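# Move the blue desk carton onto the wall shelf

## Task

Take the blue carton that sits on the desk and place it on the wall shelf. If space is needed, other cartons may be slid along that shelf or moved onto the top of the low shelf. When finished, every carton must rest either on the wall shelf or on top of the low shelf, with none stacked on another. The robot must end with an empty gripper, contacting no movable object, with all cartons still. The robot must not have fallen or be left leaning.

## Robot and tools

ROBOT. A Hello Robot Stretch 3 with a single arm. The base has two drive wheels and only goes straight or turns in place, never sideways. A mast carries a lift; the arm telescopes out to the robot's right side, so reaching further forward means driving the base. Base footprint is 0.33 m long by 0.34 m wide; turns pivot about the wheel-axle midpoint, 0.05 m behind the front edge. With arm retracted and wrist folded, a turn sweeps a 0.28 m radius; an unfolded level wrist reaches past that.

FRAMES. Base frame: origin on the floor between the drive wheels, x forward, y left, z up. hand_pose is reported in it, located where closed fingertips meet. Odometry frame is the base frame at scene start; heading is positive to the left, -3.142 to 3.142.

TOOL execute_actions. Argument actions: a list run in order (empty list returns the current state and images). Each action may hold robot, steps (integer 1 to 450 control steps, 30 per second; default 1) and until (only with steps; ends the action early once all its conditions hold). An action with only steps is a wait. If any action is malformed or out of range, the entire call is rejected and ongoing motion continues.
robot is one of: a single command object; a list of up to 8 commands executed in sequence (items may also be {"pause_s": s}, s at most 15); or {"stop": true}, which brakes everything and clears the queue. A command object can contain:
- base: exactly one key. translate_m is a relative distance in metres from where the base is when that command begins, forward positive, magnitude at most 1. rotate_rad is a relative in-place turn in radians, counter-clockwise (left) positive, magnitude at most 3.2.
- joints: absolute targets by name; unnamed joints keep their previous goal. lift_m 0 to 1.1 (arm height); arm_m 0 to 0.52 (extension); wrist_yaw_rad -1.345 to 4.42 (0 along the arm, positive toward the front, 3.0 folded over the base); wrist_pitch_rad -1.57 to 0.451 (0 level, negative tips fingers down); wrist_roll_rad -2.911 to 2.911 (0 fingers side by side); gripper_m -0.089 to 0.179 (larger is wider; true fingertip gap is about 0.007 less when nearly closed, 0.025 less when fully open, zero below 0.007); head_pan_rad -3.953 to 1.73 (0 forward, positive left, -1.57 faces the arm); head_tilt_rad -1.53 to 0.419 (negative looks down).
- contact_limits: {"arm_m": effort percent 1 to 100}, the motor effort at which that arm motion halts; lower is gentler, very low halts immediately. Lasts until the next arm_m command.
Base and joint motions in one command start together and keep running across later actions and during thinking. A new command overrides at once; the unfinished rest of an older queue is thrown away. Queue items wait until the previous item's motions end done (off_target also passes for base and gripper); other endings drop the remainder.
until syntax: {"robot": {"status": "ended"}} fires when nothing reads moving and no queue runs. Fields can also be compared, e.g. {"lift_m": [">", 0.3]} or a status word / ["!=", "moving"]; operators =, !=, <, <=, >, >=. {"any": {"status": "ended"}} fires when any one motion or queue finishes. Avoid = on readings, since done allows a tolerance.

TOOL zoom_image: camera is head_camera, nav_camera or wrist_camera; region is [x0, y0, x1, y1] pixels in that camera's last image, origin top-left, no larger than 504 by 504. head_camera and nav_camera turn with the head joints; wrist_camera rides on the gripper.

TOOL finished_scene: scene is an integer (1 or 2). Irreversible; call only after all motion has settled.

RESULTS. Each result is a snapshot plus one image per camera. base_status shows progress as (translate_m done of goal). joint_goals, joint_status (moving, done, off_target, contact_stop, time_out, stopped, not_commanded, torque_fault), measured_speeds, motor_effort (percent, positive pushes toward higher values, peak in brackets; readings carry bias and noise). refusals, queue (idle, running, done, dropped, stopped), queue_left. Lines starting refused:, dropped: or replaced: explain rejected goals or how a prior motion ended, counting from 0. on_its_own reports goals the robot changed itself, slack or switched-off joints, tilt of 3 degrees or more, and efforts outside rest (meaning contact or load). base_tilt gives forward/right lean in degrees. lidar_m: 12 distances in 30-degree sectors, first straight ahead, going counter-clockwise, measured 0.17 m above the floor. wrist_depth_mm and head_depth_mm: 7x7 grids of median depths. base_odometry counts wheel turns, so slip looks like motion.

GRIPPING. Close to a gripper_m below the object's width; release by opening at least 0.02 beyond the contact value. Neither the reading nor done proves a grasp; check the images. Overly hard squeezing triggers force reduction and slipping.

CAUTIONS. Full base speed needs lift_m under 0.30, arm_m under 0.03 and wrist_yaw_rad over 2.54; otherwise it is slow. Fold or unfold the wrist only with lift_m 0.32 to 0.95, pitch -0.4, roll near 0; folded, the lift may go down to 0.25. Yaw below -0.4 requires pitch -0.5 or lower. Pushing on something rigid with the gripper above about 0.45 m can tip the robot, and a repeated push after contact_stop is worse; never drive while holding or pressing on something fixed; snagging furniture, especially in reverse, can tip it. If leaning, reverse the last move in small steps, lift the gripper away, and drop lift_m near 0.2. Arm and lift go slack after contact_stop until recommanded. Wrist, head and base have no contact stop; sustained strain cuts a wrist servo for 10 s. Avoid drops, slams and hard hits, and expect occasional small external nudges to loose items.

Each tool is called after ">>>" as name(argument=value, ...), one argument or row to a line, values as JSON.

## Session

I'll start by looking at the scene.

>>> execute_actions(
  actions=[],
)

Scene clock: 0.00 s.
robot.base_odometry: x=+0.000 y=+0.000 heading=+0.000 (m, m, rad; robot's odometry frame)
robot.turned_by_wheels: +0.000 (rad since the last result)
robot.turned_by_imu: +0.000 (rad since the last result)
robot.base_tilt: forward=+0.6 right=+2.3 (deg)
robot.lidar_m: 1.97 1.46 1.41 1.47 1.97 1.73 2.19 2.43 1.96 2.06 2.64 2.55
robot.head_depth_mm: 2017 2493 2489 2500 2487 2480 2396 / 2038 2638 2607 2614 2606 2621 2392 / 2056 2727 2765 2762 2756 2739 2384 / 2077 2762 2859 2856 2865 2909 2338 / 2089 2386 2414 2460 2510 2558 2306 / 1986 2051 2097 2132 2145 2181 2130 / 1803 1815 1833 1835 1858 1912 1940
robot.base_status: not_commanded
robot.joint_positions: lift_m=+0.526 arm_m=-0.003 wrist_yaw_rad=+3.088 wrist_pitch_rad=-0.513 wrist_roll_rad=+0.016 gripper_m=+0.037 head_pan_rad=-0.007 head_tilt_rad=+0.015
robot.joint_goals: lift_m=+0.526 arm_m=-0.003 wrist_yaw_rad=+3.088 wrist_pitch_rad=-0.513 wrist_roll_rad=+0.016 gripper_m=+0.037 head_pan_rad=-0.007 head_tilt_rad=+0.015
robot.joint_status: lift_m=not_commanded arm_m=not_commanded wrist_yaw_rad=not_commanded wrist_pitch_rad=not_commanded wrist_roll_rad=not_commanded gripper_m=not_commanded head_pan_rad=not_commanded head_tilt_rad=not_commanded
robot.measured_speeds: translate_m=+0.000 rotate_rad=+0.000 lift_m=+0.000 arm_m=+0.000 wrist_yaw_rad=+0.000 wrist_pitch_rad=+0.000 wrist_roll_rad=+0.000 head_pan_rad=+0.000 head_tilt_rad=+0.000
robot: refusals=0 queue=idle queue_left=0
robot.motor_effort: left_wheel=+0 right_wheel=-1 lift_m=+24 arm_m=+0 wrist_yaw_rad=+1 wrist_pitch_rad=+7 wrist_roll_rad=+0 gripper_m=+0 head_pan_rad=+0 head_tilt_rad=+2 (%)
robot.hand_pose: x=-0.0098 y=+0.0691 z=+0.5175 quat_wxyz=(+0.199, +0.693, +0.160, +0.674) (m; robot's base frame)
robot.wrist_depth_mm: - - - - - - - / - - - - - - - / - - - - - - - / - - - - - 992 972 / 905 873 867 845 870 838 827 / 753 737 765 749 - 733 721 / 680 675 653 657 644 626 627
pictures: head_camera (sideways: a quarter turn clockwise sets it upright), nav_camera (sideways: a quarter turn counterclockwise sets it upright), wrist_camera
Images, in order (width x height): head_camera 896x504, nav_camera 672x504, wrist_camera 644x364.

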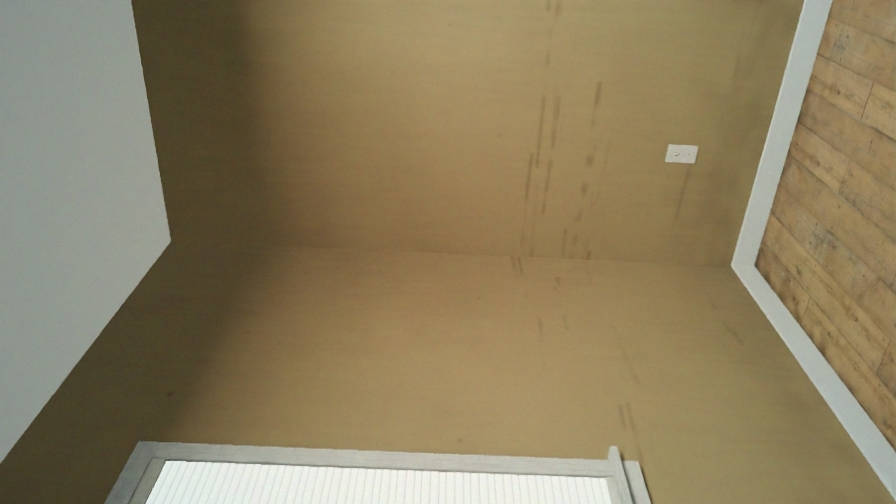

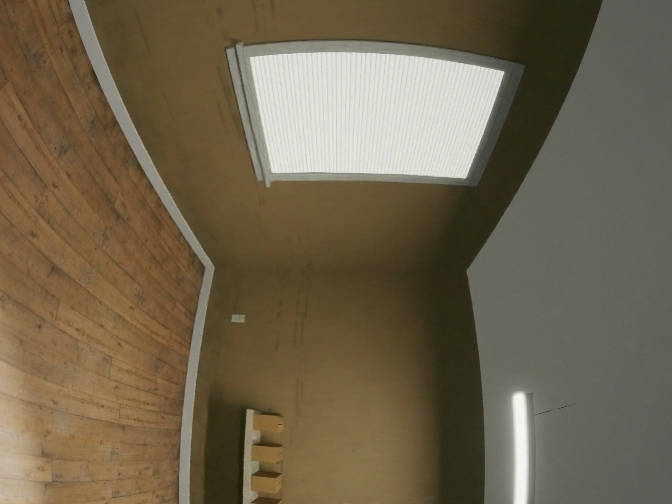

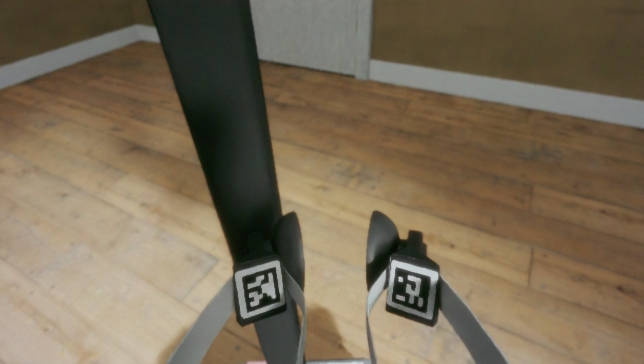

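>>> execute_actions(
  actions=[
    {"robot": {"joints": {"head_pan_rad": -0.9, "head_tilt_rad": -0.35}}, "steps": 120, "until": {"robot": {"status": "ended"}}},
  ],
)

Scene clock: 3.43 s.
robot.base_odometry: x=+0.000 y=+0.000 heading=+0.000 (m, m, rad; robot's odometry frame)
robot.turned_by_wheels: +0.000 (rad since the last result)
robot.turned_by_imu: +0.000 (rad since the last result)
robot.base_tilt: forward=+0.6 right=+2.2 (deg)
robot.lidar_m: 1.98 1.46 1.40 1.46 1.97 1.73 2.19 2.42 1.96 2.06 2.65 2.55
robot.head_depth_mm: 2691 2887 3150 3393 2546 1898 1514 / 2577 2791 3018 3199 2518 1892 1506 / 2487 2692 2868 3074 2482 1865 1496 / 2416 2570 2689 2990 2463 1857 1483 / 2304 2491 2561 2840 2430 1852 1481 / 2217 2394 2464 2728 2398 1823 1472 / 2172 2296 2388 2628 2383 1808 1458
robot.base_status: not_commanded
robot.joint_positions: lift_m=+0.526 arm_m=-0.003 wrist_yaw_rad=+3.088 wrist_pitch_rad=-0.513 wrist_roll_rad=+0.016 gripper_m=+0.037 head_pan_rad=-0.893 head_tilt_rad=-0.345
robot.joint_goals: lift_m=+0.526 arm_m=-0.003 wrist_yaw_rad=+3.088 wrist_pitch_rad=-0.513 wrist_roll_rad=+0.016 gripper_m=+0.037 head_pan_rad=-0.900 head_tilt_rad=-0.350
robot.joint_status: lift_m=not_commanded arm_m=not_commanded wrist_yaw_rad=not_commanded wrist_pitch_rad=not_commanded wrist_roll_rad=not_commanded gripper_m=not_commanded head_pan_rad=done head_tilt_rad=done
robot.measured_speeds: translate_m=+0.000 rotate_rad=+0.000 lift_m=+0.000 arm_m=+0.000 wrist_yaw_rad=+0.000 wrist_pitch_rad=+0.000 wrist_roll_rad=+0.000 head_pan_rad=+0.000 head_tilt_rad=+0.000
robot: refusals=0 queue=done queue_left=0
robot.motor_effort: left_wheel=+0(0) right_wheel=+0(0) lift_m=+25(25) arm_m=+0(0) wrist_yaw_rad=+1(0) wrist_pitch_rad=+7(7) wrist_roll_rad=+1(1) gripper_m=+0(0) head_pan_rad=-3(39) head_tilt_rad=-2(17) (%)
robot.hand_pose: x=-0.0098 y=+0.0691 z=+0.5175 quat_wxyz=(+0.199, +0.693, +0.160, +0.674) (m; robot's base frame)
robot.wrist_depth_mm: - - - - - - - / - - - - - - - / - - - - - - - / - - - - - 1000 997 / 885 865 874 845 876 847 844 / 760 760 784 748 - 745 709 / 678 669 651 654 648 638 647
pictures: head_camera (sideways: a quarter turn clockwise sets it upright), nav_camera (sideways: a quarter turn counterclockwise sets it upright), wrist_camera
camera_calibration (this result's frames):
head_camera: T_world_to_cam=[[-0.242973, 0.236996, -0.940636, 1.24624], [0.779706, 0.624595, -0.0440351, 0.0556236], [0.577081, -0.74412, -0.336547, 0.385246], [0, 0, 0, 1]] pos_world=[0.0371156, -0.043428, 1.30437]
nav_camera: T_world_to_cam=[[0.226183, -0.273339, 0.934947, -1.17427], [-0.789878, -0.61315, 0.0118289, 0.0399748], [0.57003, -0.74117, -0.354589, 0.421702], [0, 0, 0, 1]] pos_world=[0.0567935, 0.0160887, 1.24694]
wrist_camera: T_world_to_cam=[[0.997782, -0.0272886, -0.0607094, 0.0511713], [-0.0642693, -0.632242, -0.772101, 0.480985], [-0.0173135, 0.77429, -0.632594, 0.441107], [0, 0, 0, 1]] pos_world=[-0.0125081, -0.0360494, 0.653517]
Images, in order (width x height): head_camera 896x504, nav_camera 672x504, wrist_camera 644x364.

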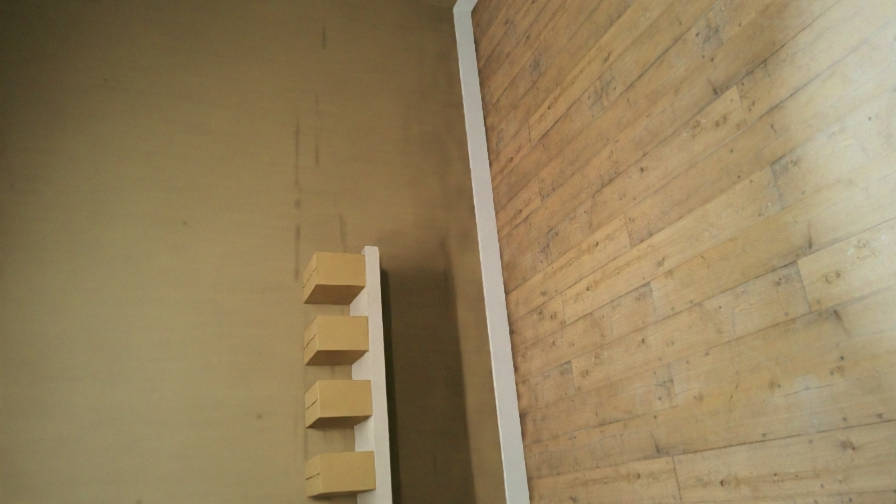

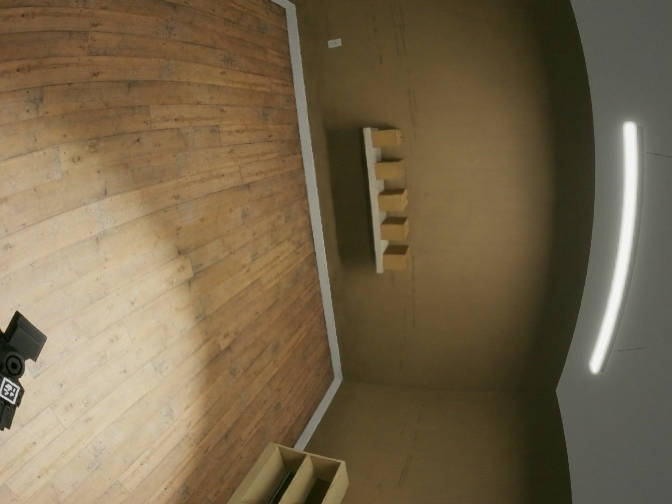

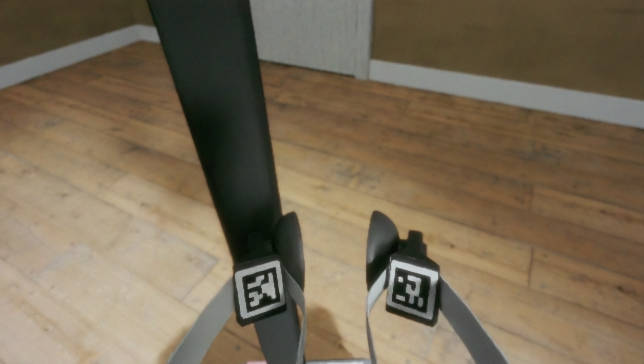

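>>> execute_actions(
  actions=[
    {"robot": {"joints": {"head_pan_rad": -1.9, "head_tilt_rad": -0.35}}, "steps": 120, "until": {"robot": {"status": "ended"}}},
  ],
)

Scene clock: 7.10 s.
robot.base_odometry: x=+0.000 y=+0.000 heading=+0.000 (m, m, rad; robot's odometry frame)
robot.turned_by_wheels: +0.000 (rad since the last result)
robot.turned_by_imu: +0.000 (rad since the last result)
robot.base_tilt: forward=+0.6 right=+2.3 (deg)
robot.lidar_m: 1.97 1.46 1.41 1.46 1.98 1.73 2.19 2.42 1.96 2.06 2.65 2.56
robot.head_depth_mm: 1980 2096 2234 2371 2511 1904 1515 / 2038 2146 2309 2450 2517 1884 1508 / 2070 2210 2346 2271 2319 1877 1498 / 2115 2249 2393 2366 2312 1851 1485 / 2152 2285 2432 2364 2335 1842 1485 / 2179 2329 2487 2432 2370 1831 1469 / 2243 2389 2535 2525 2379 1814 1456
robot.base_status: not_commanded
robot.joint_positions: lift_m=+0.526 arm_m=-0.003 wrist_yaw_rad=+3.088 wrist_pitch_rad=-0.513 wrist_roll_rad=+0.016 gripper_m=+0.037 head_pan_rad=-1.893 head_tilt_rad=-0.345
robot.joint_goals: lift_m=+0.526 arm_m=-0.003 wrist_yaw_rad=+3.088 wrist_pitch_rad=-0.513 wrist_roll_rad=+0.016 gripper_m=+0.037 head_pan_rad=-1.900 head_tilt_rad=-0.350
robot.joint_status: lift_m=not_commanded arm_m=not_commanded wrist_yaw_rad=not_commanded wrist_pitch_rad=not_commanded wrist_roll_rad=not_commanded gripper_m=not_commanded head_pan_rad=done head_tilt_rad=done
robot.measured_speeds: translate_m=+0.000 rotate_rad=+0.000 lift_m=+0.000 arm_m=+0.000 wrist_yaw_rad=+0.000 wrist_pitch_rad=+0.000 wrist_roll_rad=+0.000 head_pan_rad=+0.000 head_tilt_rad=+0.000
robot: refusals=0 queue=done queue_left=0
robot.motor_effort: left_wheel=+0(0) right_wheel=+0(0) lift_m=+25(24) arm_m=+1(1) wrist_yaw_rad=+0(0) wrist_pitch_rad=+7(7) wrist_roll_rad=+0(0) gripper_m=+0(0) head_pan_rad=-3(40) head_tilt_rad=-1(1) (%)
robot.hand_pose: x=-0.0098 y=+0.0691 z=+0.5175 quat_wxyz=(+0.199, +0.693, +0.160, +0.674) (m; robot's base frame)
robot.wrist_depth_mm: - - - - - - - / - - - - - - - / - - - - - - - / - - - - - - 992 / 882 919 865 874 883 838 837 / 766 775 780 757 - 745 734 / 663 662 667 662 647 658 635
pictures: head_camera (sideways: a quarter turn clockwise sets it upright), nav_camera (sideways: a quarter turn counterclockwise sets it upright), wrist_camera
camera_calibration (this result's frames):
head_camera: T_world_to_cam=[[0.0682288, 0.332753, -0.940542, 1.24422], [0.94686, -0.318617, -0.0440359, 0.0546049], [-0.314326, -0.887558, -0.33681, 0.391025], [0, 0, 0, 1]] pos_world=[-0.0136857, -0.0495637, 1.30435]
nav_camera: T_world_to_cam=[[-0.107882, -0.33826, 0.934848, -1.17211], [-0.942722, 0.333368, 0.0118339, 0.0409007], [-0.315652, -0.880026, -0.35485, 0.427444], [0, 0, 0, 1]] pos_world=[0.0470329, -0.0339498, 1.24694]
wrist_camera: T_world_to_cam=[[0.997782, -0.0272884, -0.0607095, 0.0511714], [-0.0642693, -0.632242, -0.772101, 0.480985], [-0.0173137, 0.77429, -0.632594, 0.441107], [0, 0, 0, 1]] pos_world=[-0.0125081, -0.0360494, 0.653517]
Images, in order (width x height): head_camera 896x504, nav_camera 672x504, wrist_camera 644x364.

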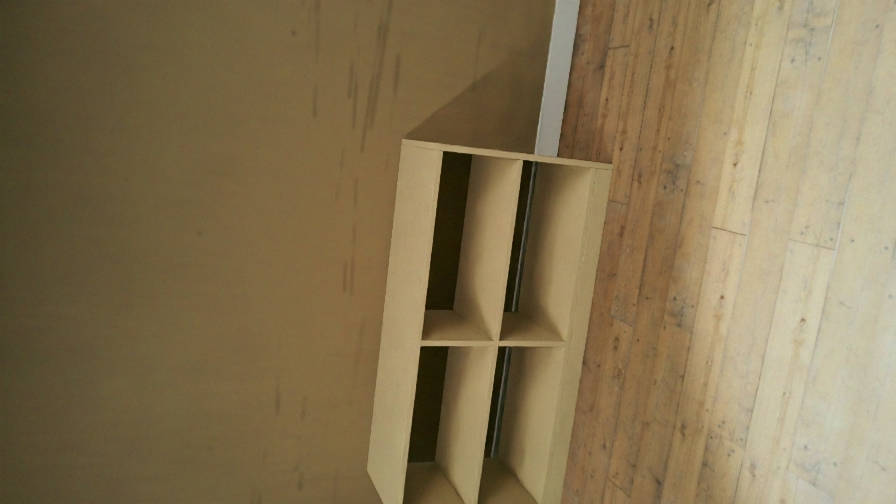

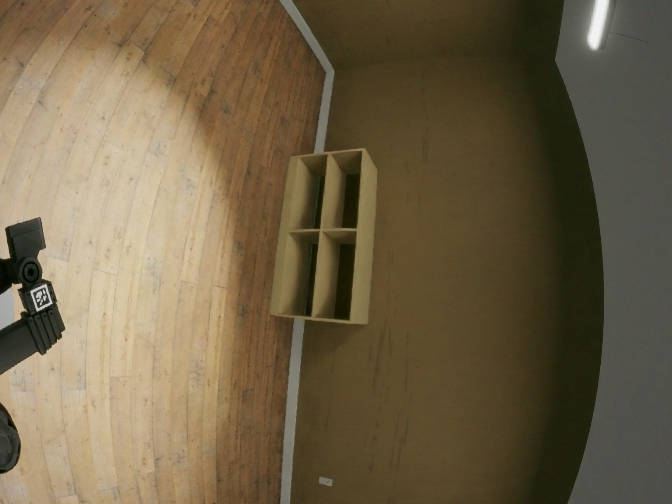

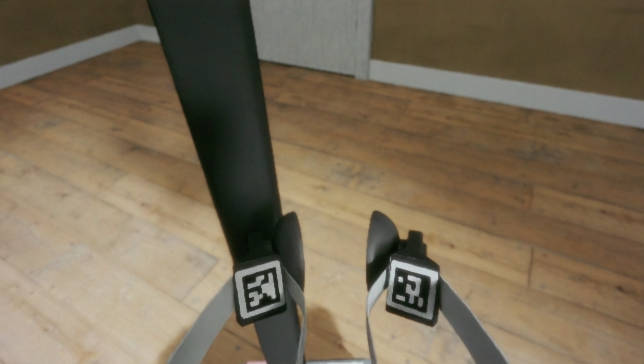

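>>> execute_actions(
  actions=[
    {"robot": {"joints": {"head_pan_rad": -3.2, "head_tilt_rad": -0.35}}, "steps": 120, "until": {"robot": {"status": "ended"}}},
  ],
)

Scene clock: 10.77 s.
robot.base_odometry: x=+0.000 y=+0.000 heading=+0.000 (m, m, rad; robot's odometry frame)
robot.turned_by_wheels: +0.000 (rad since the last result)
robot.turned_by_imu: +0.000 (rad since the last result)
robot.base_tilt: forward=+0.6 right=+2.2 (deg)
robot.lidar_m: 1.97 1.45 1.41 1.46 1.98 1.73 2.19 2.43 1.96 2.05 2.65 2.55
robot.head_depth_mm: 1894 1994 2114 1697 2311 1876 1513 / 1986 2091 2214 1793 2418 1876 1499 / 2091 2208 2284 1694 2506 1875 1497 / 2179 2299 2430 2027 2445 1850 1490 / 2291 2436 2554 2753 2427 1839 1483 / 2399 2561 2706 2432 2314 1830 1478 / 2532 2733 2917 3093 2386 1814 1462
robot.base_status: not_commanded
robot.joint_positions: lift_m=+0.526 arm_m=-0.003 wrist_yaw_rad=+3.088 wrist_pitch_rad=-0.513 wrist_roll_rad=+0.016 gripper_m=+0.037 head_pan_rad=-3.193 head_tilt_rad=-0.345
robot.joint_goals: lift_m=+0.526 arm_m=-0.003 wrist_yaw_rad=+3.088 wrist_pitch_rad=-0.513 wrist_roll_rad=+0.016 gripper_m=+0.037 head_pan_rad=-3.200 head_tilt_rad=-0.350
robot.joint_status: lift_m=not_commanded arm_m=not_commanded wrist_yaw_rad=not_commanded wrist_pitch_rad=not_commanded wrist_roll_rad=not_commanded gripper_m=not_commanded head_pan_rad=done head_tilt_rad=done
robot.measured_speeds: translate_m=+0.000 rotate_rad=+0.000 lift_m=+0.000 arm_m=+0.000 wrist_yaw_rad=+0.000 wrist_pitch_rad=+0.000 wrist_roll_rad=+0.000 head_pan_rad=+0.000 head_tilt_rad=+0.000
robot: refusals=0 queue=done queue_left=0
robot.motor_effort: left_wheel=+0(0) right_wheel=+0(0) lift_m=+25(25) arm_m=-1(1) wrist_yaw_rad=+1(1) wrist_pitch_rad=+7(7) wrist_roll_rad=+1(0) gripper_m=-1(1) head_pan_rad=-3(42) head_tilt_rad=-2(2) (%)
robot.hand_pose: x=-0.0098 y=+0.0691 z=+0.5175 quat_wxyz=(+0.199, +0.693, +0.160, +0.674) (m; robot's base frame)
robot.wrist_depth_mm: - - - - - - - / - - - - - - - / - - - - - - - / - - - - - 998 994 / 909 894 863 862 883 853 851 / 775 773 777 750 - 742 708 / 692 668 654 648 644 639 629
pictures: head_camera (sideways: a quarter turn clockwise sets it upright), nav_camera (sideways: a quarter turn counterclockwise sets it upright), wrist_camera
camera_calibration (this result's frames):
head_camera: T_world_to_cam=[[0.338959, 0.0232648, -0.940514, 1.24253], [-0.0537174, -0.997585, -0.0440361, 0.0607087], [-0.939266, 0.0654484, -0.33689, 0.394942], [0, 0, 0, 1]] pos_world=[-0.0469504, 0.00580647, 1.30435]
nav_camera: T_world_to_cam=[[-0.354872, 0.0134698, 0.934818, -1.17056], [0.0690408, 0.997544, 0.0118354, 0.0347269], [-0.932362, 0.0687407, -0.35493, 0.43131], [0, 0, 0, 1]] pos_world=[-0.0156583, -0.048523, 1.24693]
wrist_camera: T_world_to_cam=[[0.997782, -0.0272886, -0.0607094, 0.0511713], [-0.0642693, -0.632242, -0.772101, 0.480985], [-0.0173135, 0.77429, -0.632594, 0.441107], [0, 0, 0, 1]] pos_world=[-0.0125081, -0.0360494, 0.653517]
Images, in order (width x height): head_camera 896x504, nav_camera 672x504, wrist_camera 644x364.

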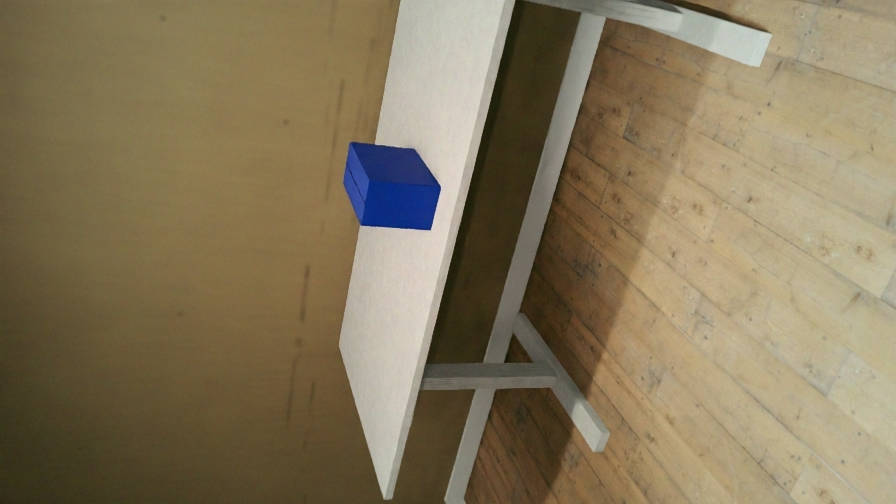

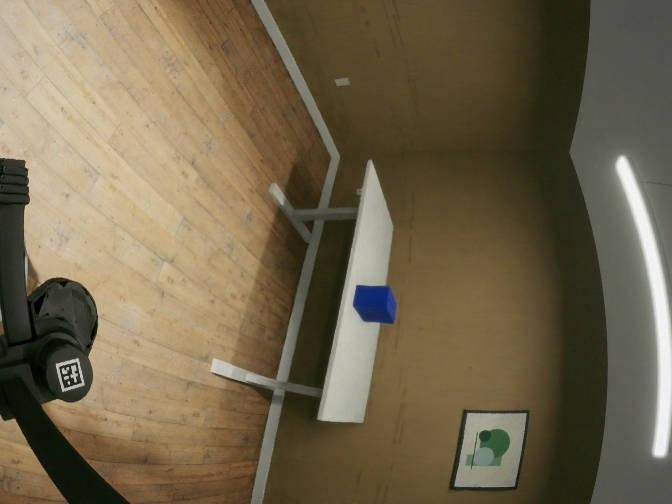

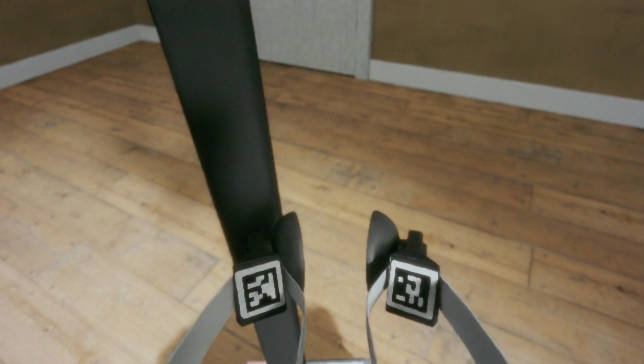

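>>> zoom_image(
  camera="head_camera",
  region=[300, 100, 500, 270],
)

>>> zoom_image(
  camera="head_camera",
  region=[300, 0, 804, 504],
)

Region (300, 100, 500, 270) of head_camera's 896x504 image, scaled by 2.520, with more detail than that image has; it fills the top 428 rows of this view, and the rest is white.

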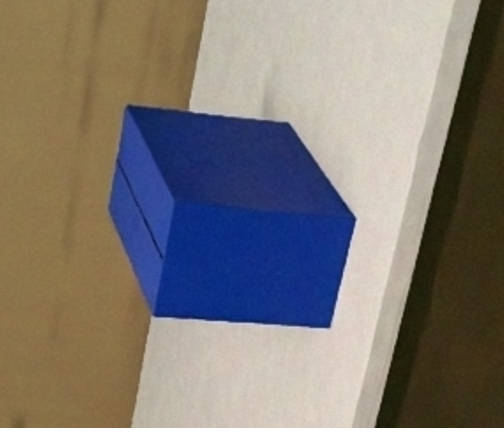

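Region (300, 0, 804, 504) of head_camera's 896x504 image, scaled by 1.000.

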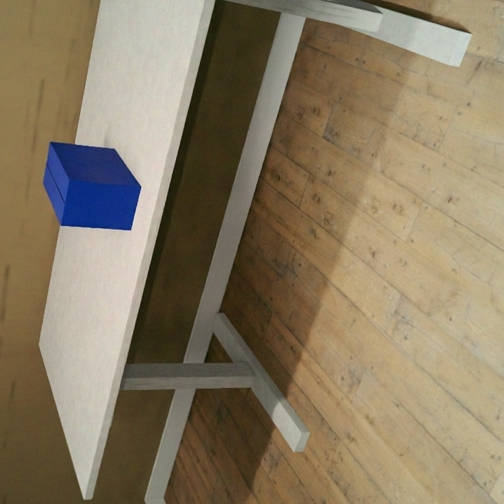

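>>> execute_actions(
  actions=[
    {"robot": {"base": {"translate_m": -1.0}, "joints": {"lift_m": 0.27, "wrist_pitch_rad": -0.4, "wrist_roll_rad": 0.0}}, "steps": 450, "until": {"robot": {"translate_m": ["<", -0.85]}}},
    {"robot": {"joints": {"lift_m": 0.93}}, "steps": 200, "until": {"robot": {"lift_m": [">", 0.34]}}},
    {"robot": {"joints": {"wrist_yaw_rad": 0.0}}, "steps": 200, "until": {"robot": {"base_status": ["!=", "moving"]}}},
    {"robot": {"base": {"translate_m": -0.26}}, "steps": 200, "until": {"robot": {"wrist_yaw_rad": ["<", 0.3]}}},
    {"robot": {"joints": {"wrist_pitch_rad": -1.57, "lift_m": 1.07, "gripper_m": 0.179}}, "steps": 300, "until": {"robot": {"base_status": ["!=", "moving"]}}},
  ],
)

Scene clock: 141.20 s.
robot.base_odometry: x=-1.260 y=+0.000 heading=+0.000 (m, m, rad; robot's odometry frame)
robot.turned_by_wheels: +0.000 (rad since the last result)
robot.turned_by_imu: +0.001 (rad since the last result)
robot.base_tilt: forward=+0.6 right=+2.2 (deg)
robot.lidar_m: 2.86 2.11 2.03 1.56 1.15 1.11 0.95 0.96 1.70 1.74 2.17 3.61
robot.head_depth_mm: 943 990 1045 1102 1123 843 - / 980 1036 1099 1160 1115 840 - / 1029 1085 1154 1224 1107 831 - / 1074 1143 1214 1302 1091 825 - / 1129 1200 1282 1355 1081 822 677 / 1192 1271 1359 1439 1071 814 657 / 1256 1341 1443 1562 1060 806 651
robot.base_status: done (translate_m -0.2600 of -0.2600)
robot.joint_positions: lift_m=+0.864 arm_m=-0.003 wrist_yaw_rad=+0.002 wrist_pitch_rad=-1.563 wrist_roll_rad=+0.004 gripper_m=+0.179 head_pan_rad=-3.193 head_tilt_rad=-0.346
robot.joint_goals: lift_m=+1.070 arm_m=-0.003 wrist_yaw_rad=+0.000 wrist_pitch_rad=-1.570 wrist_roll_rad=+0.000 gripper_m=+0.179 head_pan_rad=-3.200 head_tilt_rad=-0.350
robot.joint_status: lift_m=moving arm_m=not_commanded wrist_yaw_rad=moving wrist_pitch_rad=moving wrist_roll_rad=done gripper_m=done head_pan_rad=done head_tilt_rad=done
robot.measured_speeds: translate_m=+0.000 rotate_rad=+0.000 lift_m=+0.110 arm_m=+0.000 wrist_yaw_rad=+0.000 wrist_pitch_rad=+0.000 wrist_roll_rad=+0.000 head_pan_rad=+0.000 head_tilt_rad=+0.000
robot: refusals=0 queue=running queue_left=0
robot.motor_effort: left_wheel=+0(8) right_wheel=+0(10) lift_m=+32(37) arm_m=+0(1) wrist_yaw_rad=+1(4) wrist_pitch_rad=-3(11) wrist_roll_rad=-1(2) gripper_m=+1(86) head_pan_rad=-3(3) head_tilt_rad=-1(2) (%)
robot.hand_pose: x=-0.0217 y=-0.1199 z=+0.7465 quat_wxyz=(+0.502, +0.498, -0.502, -0.499) (m; robot's base frame)
robot.wrist_depth_mm: 873 891 844 845 826 840 834 / 903 888 870 886 880 839 867 / 924 928 897 897 871 884 867 / 918 923 925 907 907 904 908 / 996 955 897 936 950 929 927 / - 980 968 967 961 966 - / - - - 994 965 982 -
pictures: head_camera (sideways: a quarter turn clockwise sets it upright), nav_camera (sideways: a quarter turn counterclockwise sets it upright), wrist_camera
camera_calibration (this result's frames):
head_camera: T_world_to_cam=[[0.339951, 0.0231419, -0.940158, 1.24206], [-0.0538833, -0.997576, -0.0440388, 0.0607132], [-0.938898, 0.0656299, -0.33788, 0.396228], [0, 0, 0, 1]] pos_world=[-0.0469517, 0.00581788, 1.30429]
nav_camera: T_world_to_cam=[[-0.35585, 0.0135957, 0.934444, -1.17007], [0.0692406, 0.99753, 0.0118543, 0.0347012], [-0.931975, 0.0689198, -0.355912, 0.432586], [0, 0, 0, 1]] pos_world=[-0.0156109, -0.0485213, 1.24691]
wrist_camera: T_world_to_cam=[[-0.998267, 0.0260658, -0.0527646, 0.028939], [0.0169501, 0.985919, 0.166363, 0.0327393], [0.056358, 0.16518, -0.984652, 0.923458], [0, 0, 0, 1]] pos_world=[-0.0237103, -0.18557, 0.905365]
Images, in order (width x height): head_camera 896x504, nav_camera 672x504, wrist_camera 644x364.

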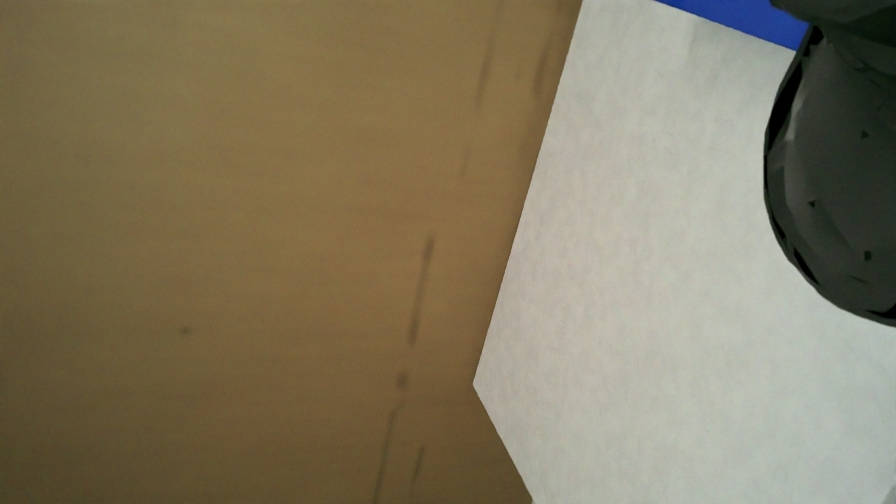

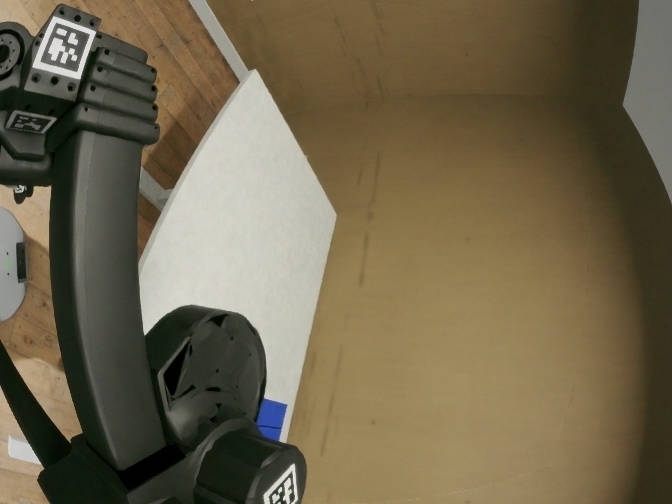

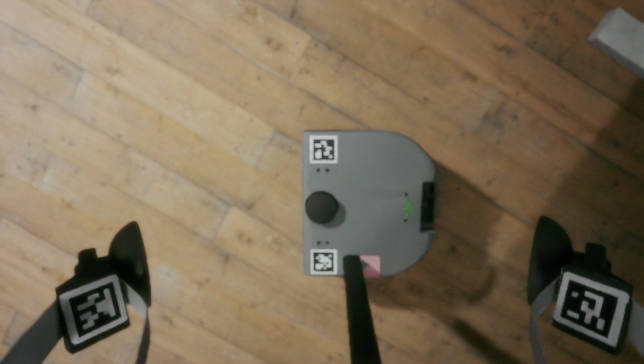

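>>> execute_actions(
  actions=[
    {"robot": {"base": {"rotate_rad": -2.094}, "joints": {"head_pan_rad": -1.57, "head_tilt_rad": -0.75}}, "steps": 300, "until": {"robot": {"status": "ended"}}},
  ],
)

Scene clock: 148.40 s.
robot.base_odometry: x=-1.260 y=+0.000 heading=-2.094 (m, m, rad; robot's odometry frame)
robot.turned_by_wheels: -2.094 (rad since the last result)
robot.turned_by_imu: -2.091 (rad since the last result)
robot.base_tilt: forward=+0.6 right=+2.2 (deg)
robot.lidar_m: 1.70 1.73 2.17 3.60 2.83 2.07 2.02 1.54 0.83 1.11 0.95 0.97
robot.head_depth_mm: - - - - - 603 - / - - - - - - - / - - - - - - - / 970 1101 700 - - - - / 972 1106 999 798 674 610 1159 / 975 1106 991 806 677 620 1169 / 980 1109 983 799 671 1255 1204
robot.base_status: done (rotate_rad -2.0939 of -2.0940)
robot.joint_positions: lift_m=+1.070 arm_m=-0.003 wrist_yaw_rad=+0.002 wrist_pitch_rad=-1.564 wrist_roll_rad=+0.004 gripper_m=+0.179 head_pan_rad=-1.577 head_tilt_rad=-0.740
robot.joint_goals: lift_m=+1.070 arm_m=-0.003 wrist_yaw_rad=+0.000 wrist_pitch_rad=-1.570 wrist_roll_rad=+0.000 gripper_m=+0.179 head_pan_rad=-1.570 head_tilt_rad=-0.750
robot.joint_status: lift_m=done arm_m=not_commanded wrist_yaw_rad=done wrist_pitch_rad=done wrist_roll_rad=done gripper_m=done head_pan_rad=done head_tilt_rad=done
robot.measured_speeds: translate_m=+0.000 rotate_rad=+0.000 lift_m=+0.000 arm_m=+0.000 wrist_yaw_rad=+0.000 wrist_pitch_rad=+0.000 wrist_roll_rad=+0.000 head_pan_rad=+0.000 head_tilt_rad=+0.000
robot: refusals=0 queue=done queue_left=0
robot.motor_effort: left_wheel=+1(4) right_wheel=-2(7) lift_m=+31(32) arm_m=-1(0) wrist_yaw_rad=-2(1) wrist_pitch_rad=-3(4) wrist_roll_rad=-1(1) gripper_m=+1(0) head_pan_rad=+3(42) head_tilt_rad=-3(21) (%)
robot.hand_pose: x=-0.0217 y=-0.1198 z=+0.9519 quat_wxyz=(+0.501, +0.498, -0.502, -0.499) (m; robot's base frame)
robot.wrist_depth_mm: - - - - - - - / - - - - - - - / - - - - - - - / - - - - - - - / - - - - - - - / - - - - - - - / - - - - - - -
pictures: head_camera (sideways: a quarter turn clockwise sets it upright), nav_camera (sideways: a quarter turn counterclockwise sets it upright), wrist_camera
camera_calibration (this result's frames):
head_camera: T_world_to_cam=[[-0.0364274, 0.673427, -0.738356, 0.9812], [0.999097, 0.00837135, -0.0416561, 0.0511657], [-0.0218713, -0.739206, -0.673124, 0.826823], [0, 0, 0, 1]] pos_world=[0.00270675, -0.0500025, 1.28316]
nav_camera: T_world_to_cam=[[0.000468042, -0.687418, 0.726262, -0.900778], [-0.999676, 0.0181482, 0.0178218, 0.0334601], [-0.0254314, -0.726035, -0.687187, 0.858069], [0, 0, 0, 1]] pos_world=[0.0556928, 0.00317024, 1.24326]
wrist_camera: T_world_to_cam=[[-0.998266, 0.0261018, -0.0527529, 0.0397688], [0.0169641, 0.98585, 0.166772, -0.00192548], [0.0563595, 0.165588, -0.984583, 1.12569], [0, 0, 0, 1]] pos_world=[-0.023711, -0.185541, 1.11076]
Images, in order (width x height): head_camera 896x504, nav_camera 672x504, wrist_camera 644x364.

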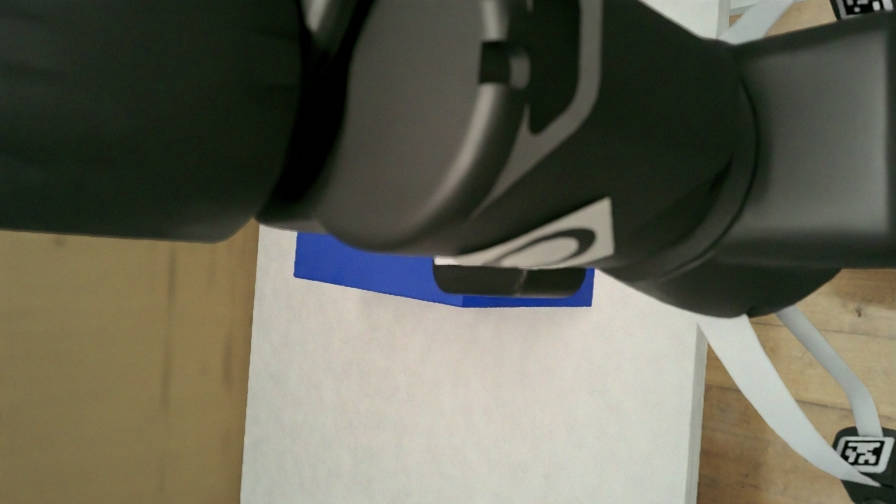

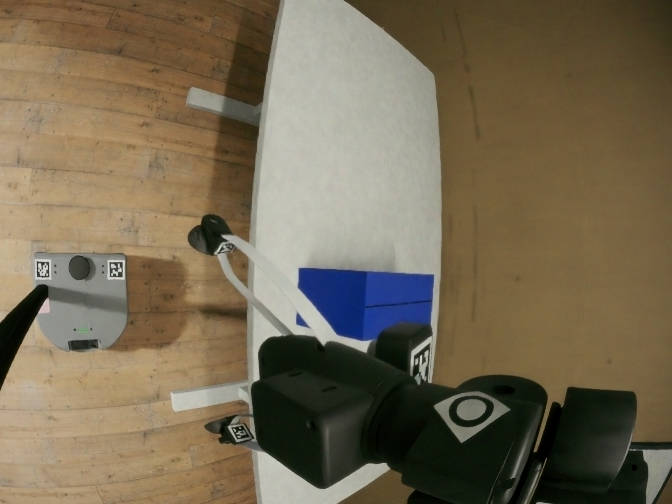

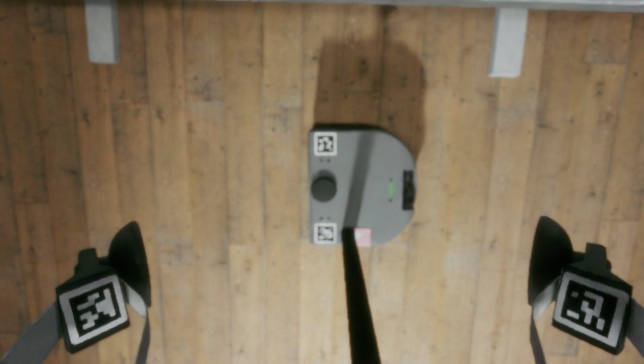

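>>> execute_actions(
  actions=[
    {"robot": {"joints": {"arm_m": 0.44}}, "steps": 300, "until": {"robot": {"status": "ended"}}},
  ],
)

Scene clock: 166.70 s.
robot.base_odometry: x=-1.260 y=+0.000 heading=-2.094 (m, m, rad; robot's odometry frame)
robot.turned_by_wheels: +0.000 (rad since the last result)
robot.turned_by_imu: +0.000 (rad since the last result)
robot.base_tilt: forward=+0.6 right=+2.3 (deg)
robot.lidar_m: 1.70 1.74 2.17 3.61 2.84 2.07 2.02 1.54 0.83 1.11 0.95 0.97
robot.head_depth_mm: 961 1086 1043 836 699 626 1201 / 963 1089 999 833 695 622 1190 / 954 1116 718 575 656 631 1191 / 943 1121 688 571 641 628 1180 / 971 1106 974 790 667 623 1177 / 978 1111 992 804 677 1251 1171 / 977 1109 982 796 671 1247 1159
robot.base_status: done (rotate_rad -2.0939 of -2.0940)
robot.joint_positions: lift_m=+1.070 arm_m=+0.440 wrist_yaw_rad=+0.000 wrist_pitch_rad=-1.564 wrist_roll_rad=+0.004 gripper_m=+0.179 head_pan_rad=-1.577 head_tilt_rad=-0.741
robot.joint_goals: lift_m=+1.070 arm_m=+0.440 wrist_yaw_rad=+0.000 wrist_pitch_rad=-1.570 wrist_roll_rad=+0.000 gripper_m=+0.179 head_pan_rad=-1.570 head_tilt_rad=-0.750
robot.joint_status: lift_m=done arm_m=done wrist_yaw_rad=done wrist_pitch_rad=done wrist_roll_rad=done gripper_m=done head_pan_rad=done head_tilt_rad=done
robot.measured_speeds: translate_m=+0.000 rotate_rad=+0.000 lift_m=+0.000 arm_m=+0.000 wrist_yaw_rad=+0.000 wrist_pitch_rad=+0.000 wrist_roll_rad=+0.000 head_pan_rad=+0.000 head_tilt_rad=+0.000
robot: refusals=0 queue=done queue_left=0
robot.motor_effort: left_wheel=+2(1) right_wheel=-2(2) lift_m=+32(31) arm_m=+7(8) wrist_yaw_rad=+0(2) wrist_pitch_rad=-3(3) wrist_roll_rad=-1(1) gripper_m=+0(1) head_pan_rad=+4(3) head_tilt_rad=-2(4) (%)
robot.hand_pose: x=-0.0216 y=-0.5621 z=+0.9520 quat_wxyz=(+0.501, +0.498, -0.502, -0.500) (m; robot's base frame)
robot.wrist_depth_mm: 376 372 366 363 359 359 360 / 383 375 374 201 199 366 364 / 392 389 389 207 203 379 373 / 405 409 395 211 209 386 381 / 420 409 412 218 216 397 392 / 429 426 418 222 222 414 - / - 435 435 229 229 419 419
pictures: head_camera (sideways: a quarter turn clockwise sets it upright), nav_camera (sideways: a quarter turn counterclockwise sets it upright), wrist_camera
camera_calibration (this result's frames):
head_camera: T_world_to_cam=[[-0.0364262, 0.673635, -0.738166, 0.980953], [0.999097, 0.00838331, -0.041652, 0.0511603], [-0.0218699, -0.739017, -0.673332, 0.827093], [0, 0, 0, 1]] pos_world=[0.00270679, -0.0499972, 1.28315]
nav_camera: T_world_to_cam=[[0.000466949, -0.687622, 0.726068, -0.900526], [-0.999676, 0.018143, 0.0178252, 0.0334557], [-0.0254301, -0.725842, -0.687392, 0.858335], [0, 0, 0, 1]] pos_world=[0.0556929, 0.00318674, 1.24326]
wrist_camera: T_world_to_cam=[[-0.998216, 0.0279961, -0.0527303, 0.0523992], [0.018793, 0.985682, 0.167564, 0.433278], [0.0566664, 0.166274, -0.98445, 1.19921], [0, 0, 0, 1]] pos_world=[-0.0237917, -0.627939, 1.11072]
Images, in order (width x height): head_camera 896x504, nav_camera 672x504, wrist_camera 644x364.

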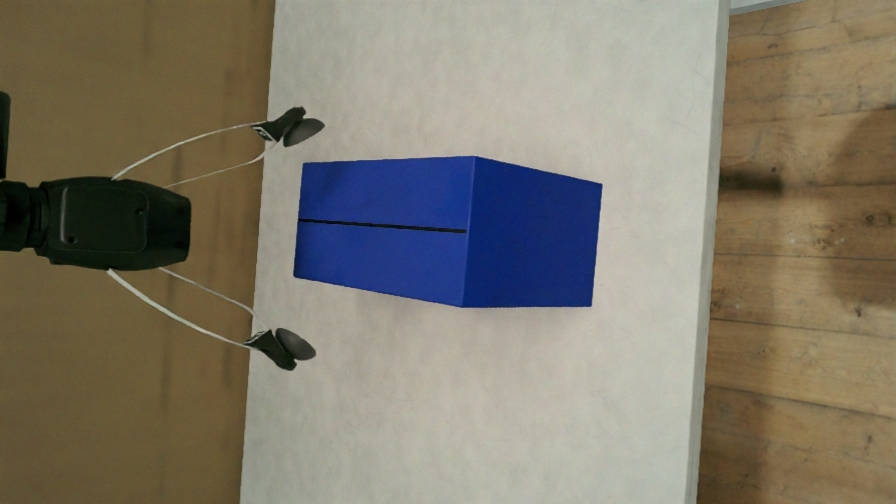

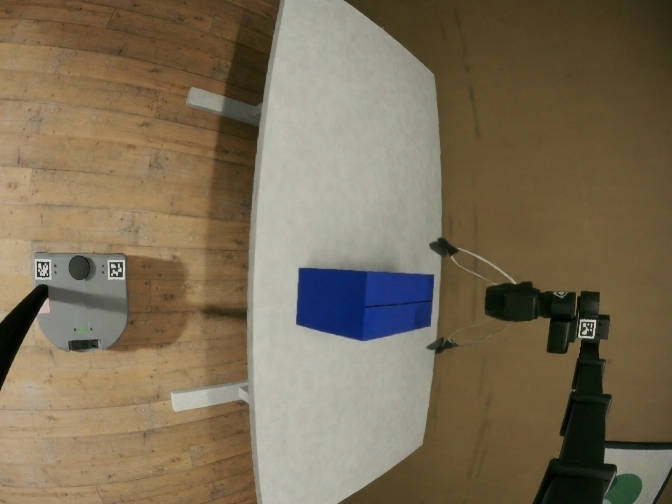

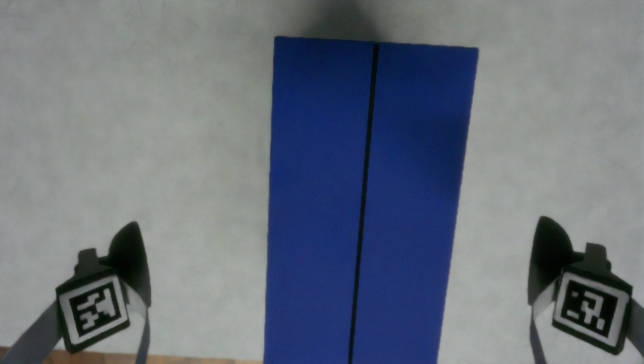

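>>> execute_actions(
  actions=[
    {"robot": {"base": {"translate_m": -0.017}, "joints": {"arm_m": 0.43, "wrist_yaw_rad": -0.07}}, "steps": 150, "until": {"robot": {"status": "ended"}}},
    {"robot": {"joints": {"lift_m": 0.972}}, "steps": 150, "until": {"robot": {"status": "ended"}}},
  ],
)

Scene clock: 218.90 s.
robot.base_odometry: x=-1.252 y=+0.015 heading=-2.094 (m, m, rad; robot's odometry frame)
robot.turned_by_wheels: +0.000 (rad since the last result)
robot.turned_by_imu: +0.000 (rad since the last result)
robot.base_tilt: forward=+0.5 right=+2.3 (deg)
robot.lidar_m: 1.72 1.76 2.18 3.61 2.80 2.05 2.01 1.54 0.82 1.11 0.96 0.97
robot.head_depth_mm: 929 - 1011 836 701 626 1196 / - 1112 1027 829 695 623 1196 / - 1118 958 592 660 634 1186 / 967 1079 665 570 639 629 1182 / 974 1103 1001 602 650 623 1177 / 977 1106 990 806 677 621 1168 / 979 1110 982 798 671 1243 1162
robot.base_status: done (translate_m -0.0170 of -0.0170)
robot.joint_positions: lift_m=+0.972 arm_m=+0.430 wrist_yaw_rad=-0.068 wrist_pitch_rad=-1.564 wrist_roll_rad=+0.004 gripper_m=+0.179 head_pan_rad=-1.577 head_tilt_rad=-0.741
robot.joint_goals: lift_m=+0.972 arm_m=+0.430 wrist_yaw_rad=-0.070 wrist_pitch_rad=-1.570 wrist_roll_rad=+0.000 gripper_m=+0.179 head_pan_rad=-1.570 head_tilt_rad=-0.750
robot.joint_status: lift_m=done arm_m=done wrist_yaw_rad=done wrist_pitch_rad=done wrist_roll_rad=done gripper_m=done head_pan_rad=done head_tilt_rad=done
robot.measured_speeds: translate_m=+0.000 rotate_rad=+0.000 lift_m=+0.000 arm_m=+0.000 wrist_yaw_rad=+0.000 wrist_pitch_rad=+0.000 wrist_roll_rad=+0.000 head_pan_rad=+0.000 head_tilt_rad=+0.000
robot: refusals=0 queue=done queue_left=0
robot.motor_effort: left_wheel=+1(3) right_wheel=-4(8) lift_m=+17(31) arm_m=-7(7) wrist_yaw_rad=-2(0) wrist_pitch_rad=-3(3) wrist_roll_rad=-1(1) gripper_m=+0(1) head_pan_rad=+4(3) head_tilt_rad=-3(3) (%)
robot.hand_pose: x=-0.0201 y=-0.5530 z=+0.8547 quat_wxyz=(+0.483, +0.480, -0.519, -0.516) (m; robot's base frame)
robot.wrist_depth_mm: 279 272 104 103 103 102 267 / 284 282 107 106 105 105 273 / 295 291 110 109 108 108 281 / 303 303 112 111 111 111 290 / 310 306 116 115 113 114 296 / 321 317 119 118 117 116 - / - 327 123 121 121 121 315
pictures: head_camera (sideways: a quarter turn clockwise sets it upright), nav_camera (sideways: a quarter turn counterclockwise sets it upright), wrist_camera
camera_calibration (this result's frames):
head_camera: T_world_to_cam=[[-0.0364262, 0.673635, -0.738166, 0.980953], [0.999097, 0.00838332, -0.041652, 0.0511603], [-0.0218699, -0.739017, -0.673332, 0.827093], [0, 0, 0, 1]] pos_world=[0.00270679, -0.0499972, 1.28315]
nav_camera: T_world_to_cam=[[0.000466947, -0.687623, 0.726068, -0.900525], [-0.999676, 0.018143, 0.0178252, 0.0334557], [-0.0254301, -0.725841, -0.687392, 0.858335], [0, 0, 0, 1]] pos_world=[0.0556929, 0.00318676, 1.24326]
wrist_camera: T_world_to_cam=[[-0.993998, 0.0958545, -0.05273, 0.0861507], [0.0858194, 0.982118, 0.167571, 0.439952], [0.0678496, 0.16204, -0.984449, 1.09976], [0, 0, 0, 1]] pos_world=[-0.0267408, -0.618547, 1.01347]
Images, in order (width x height): head_camera 896x504, nav_camera 672x504, wrist_camera 644x364.

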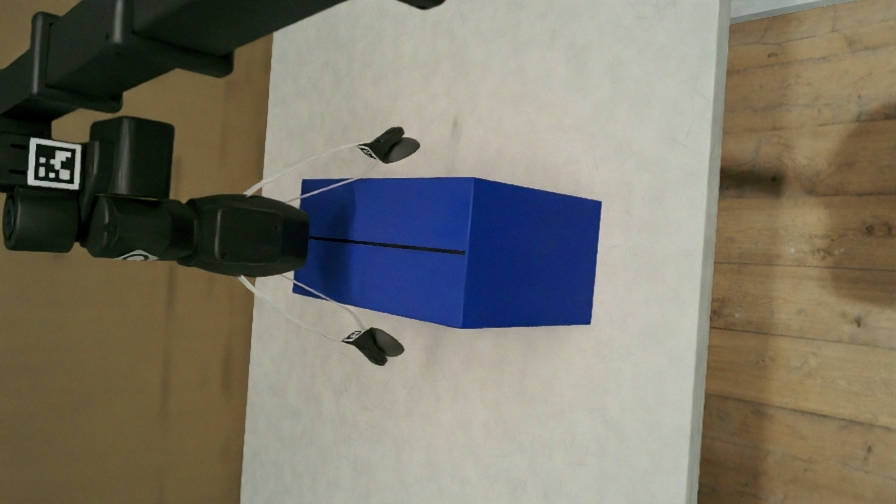

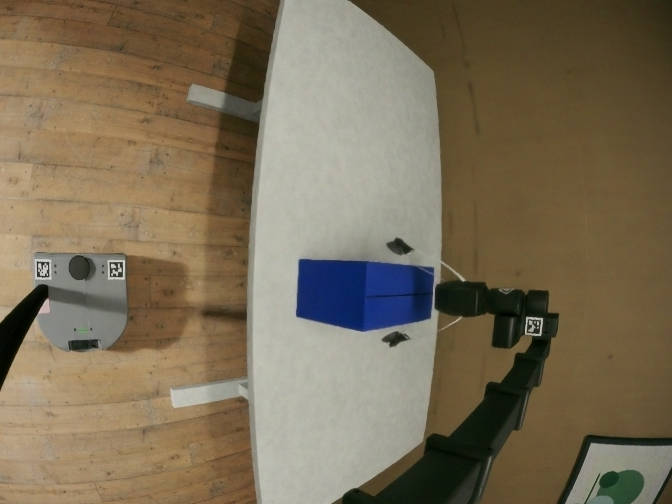

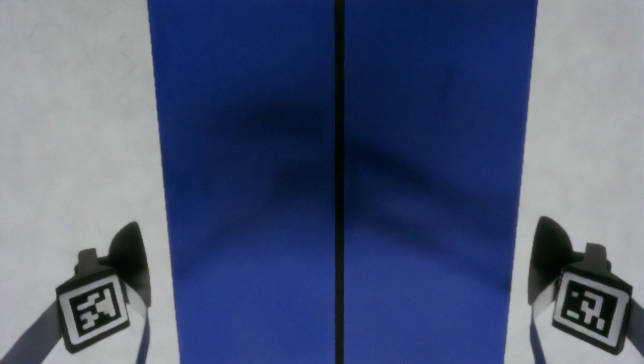

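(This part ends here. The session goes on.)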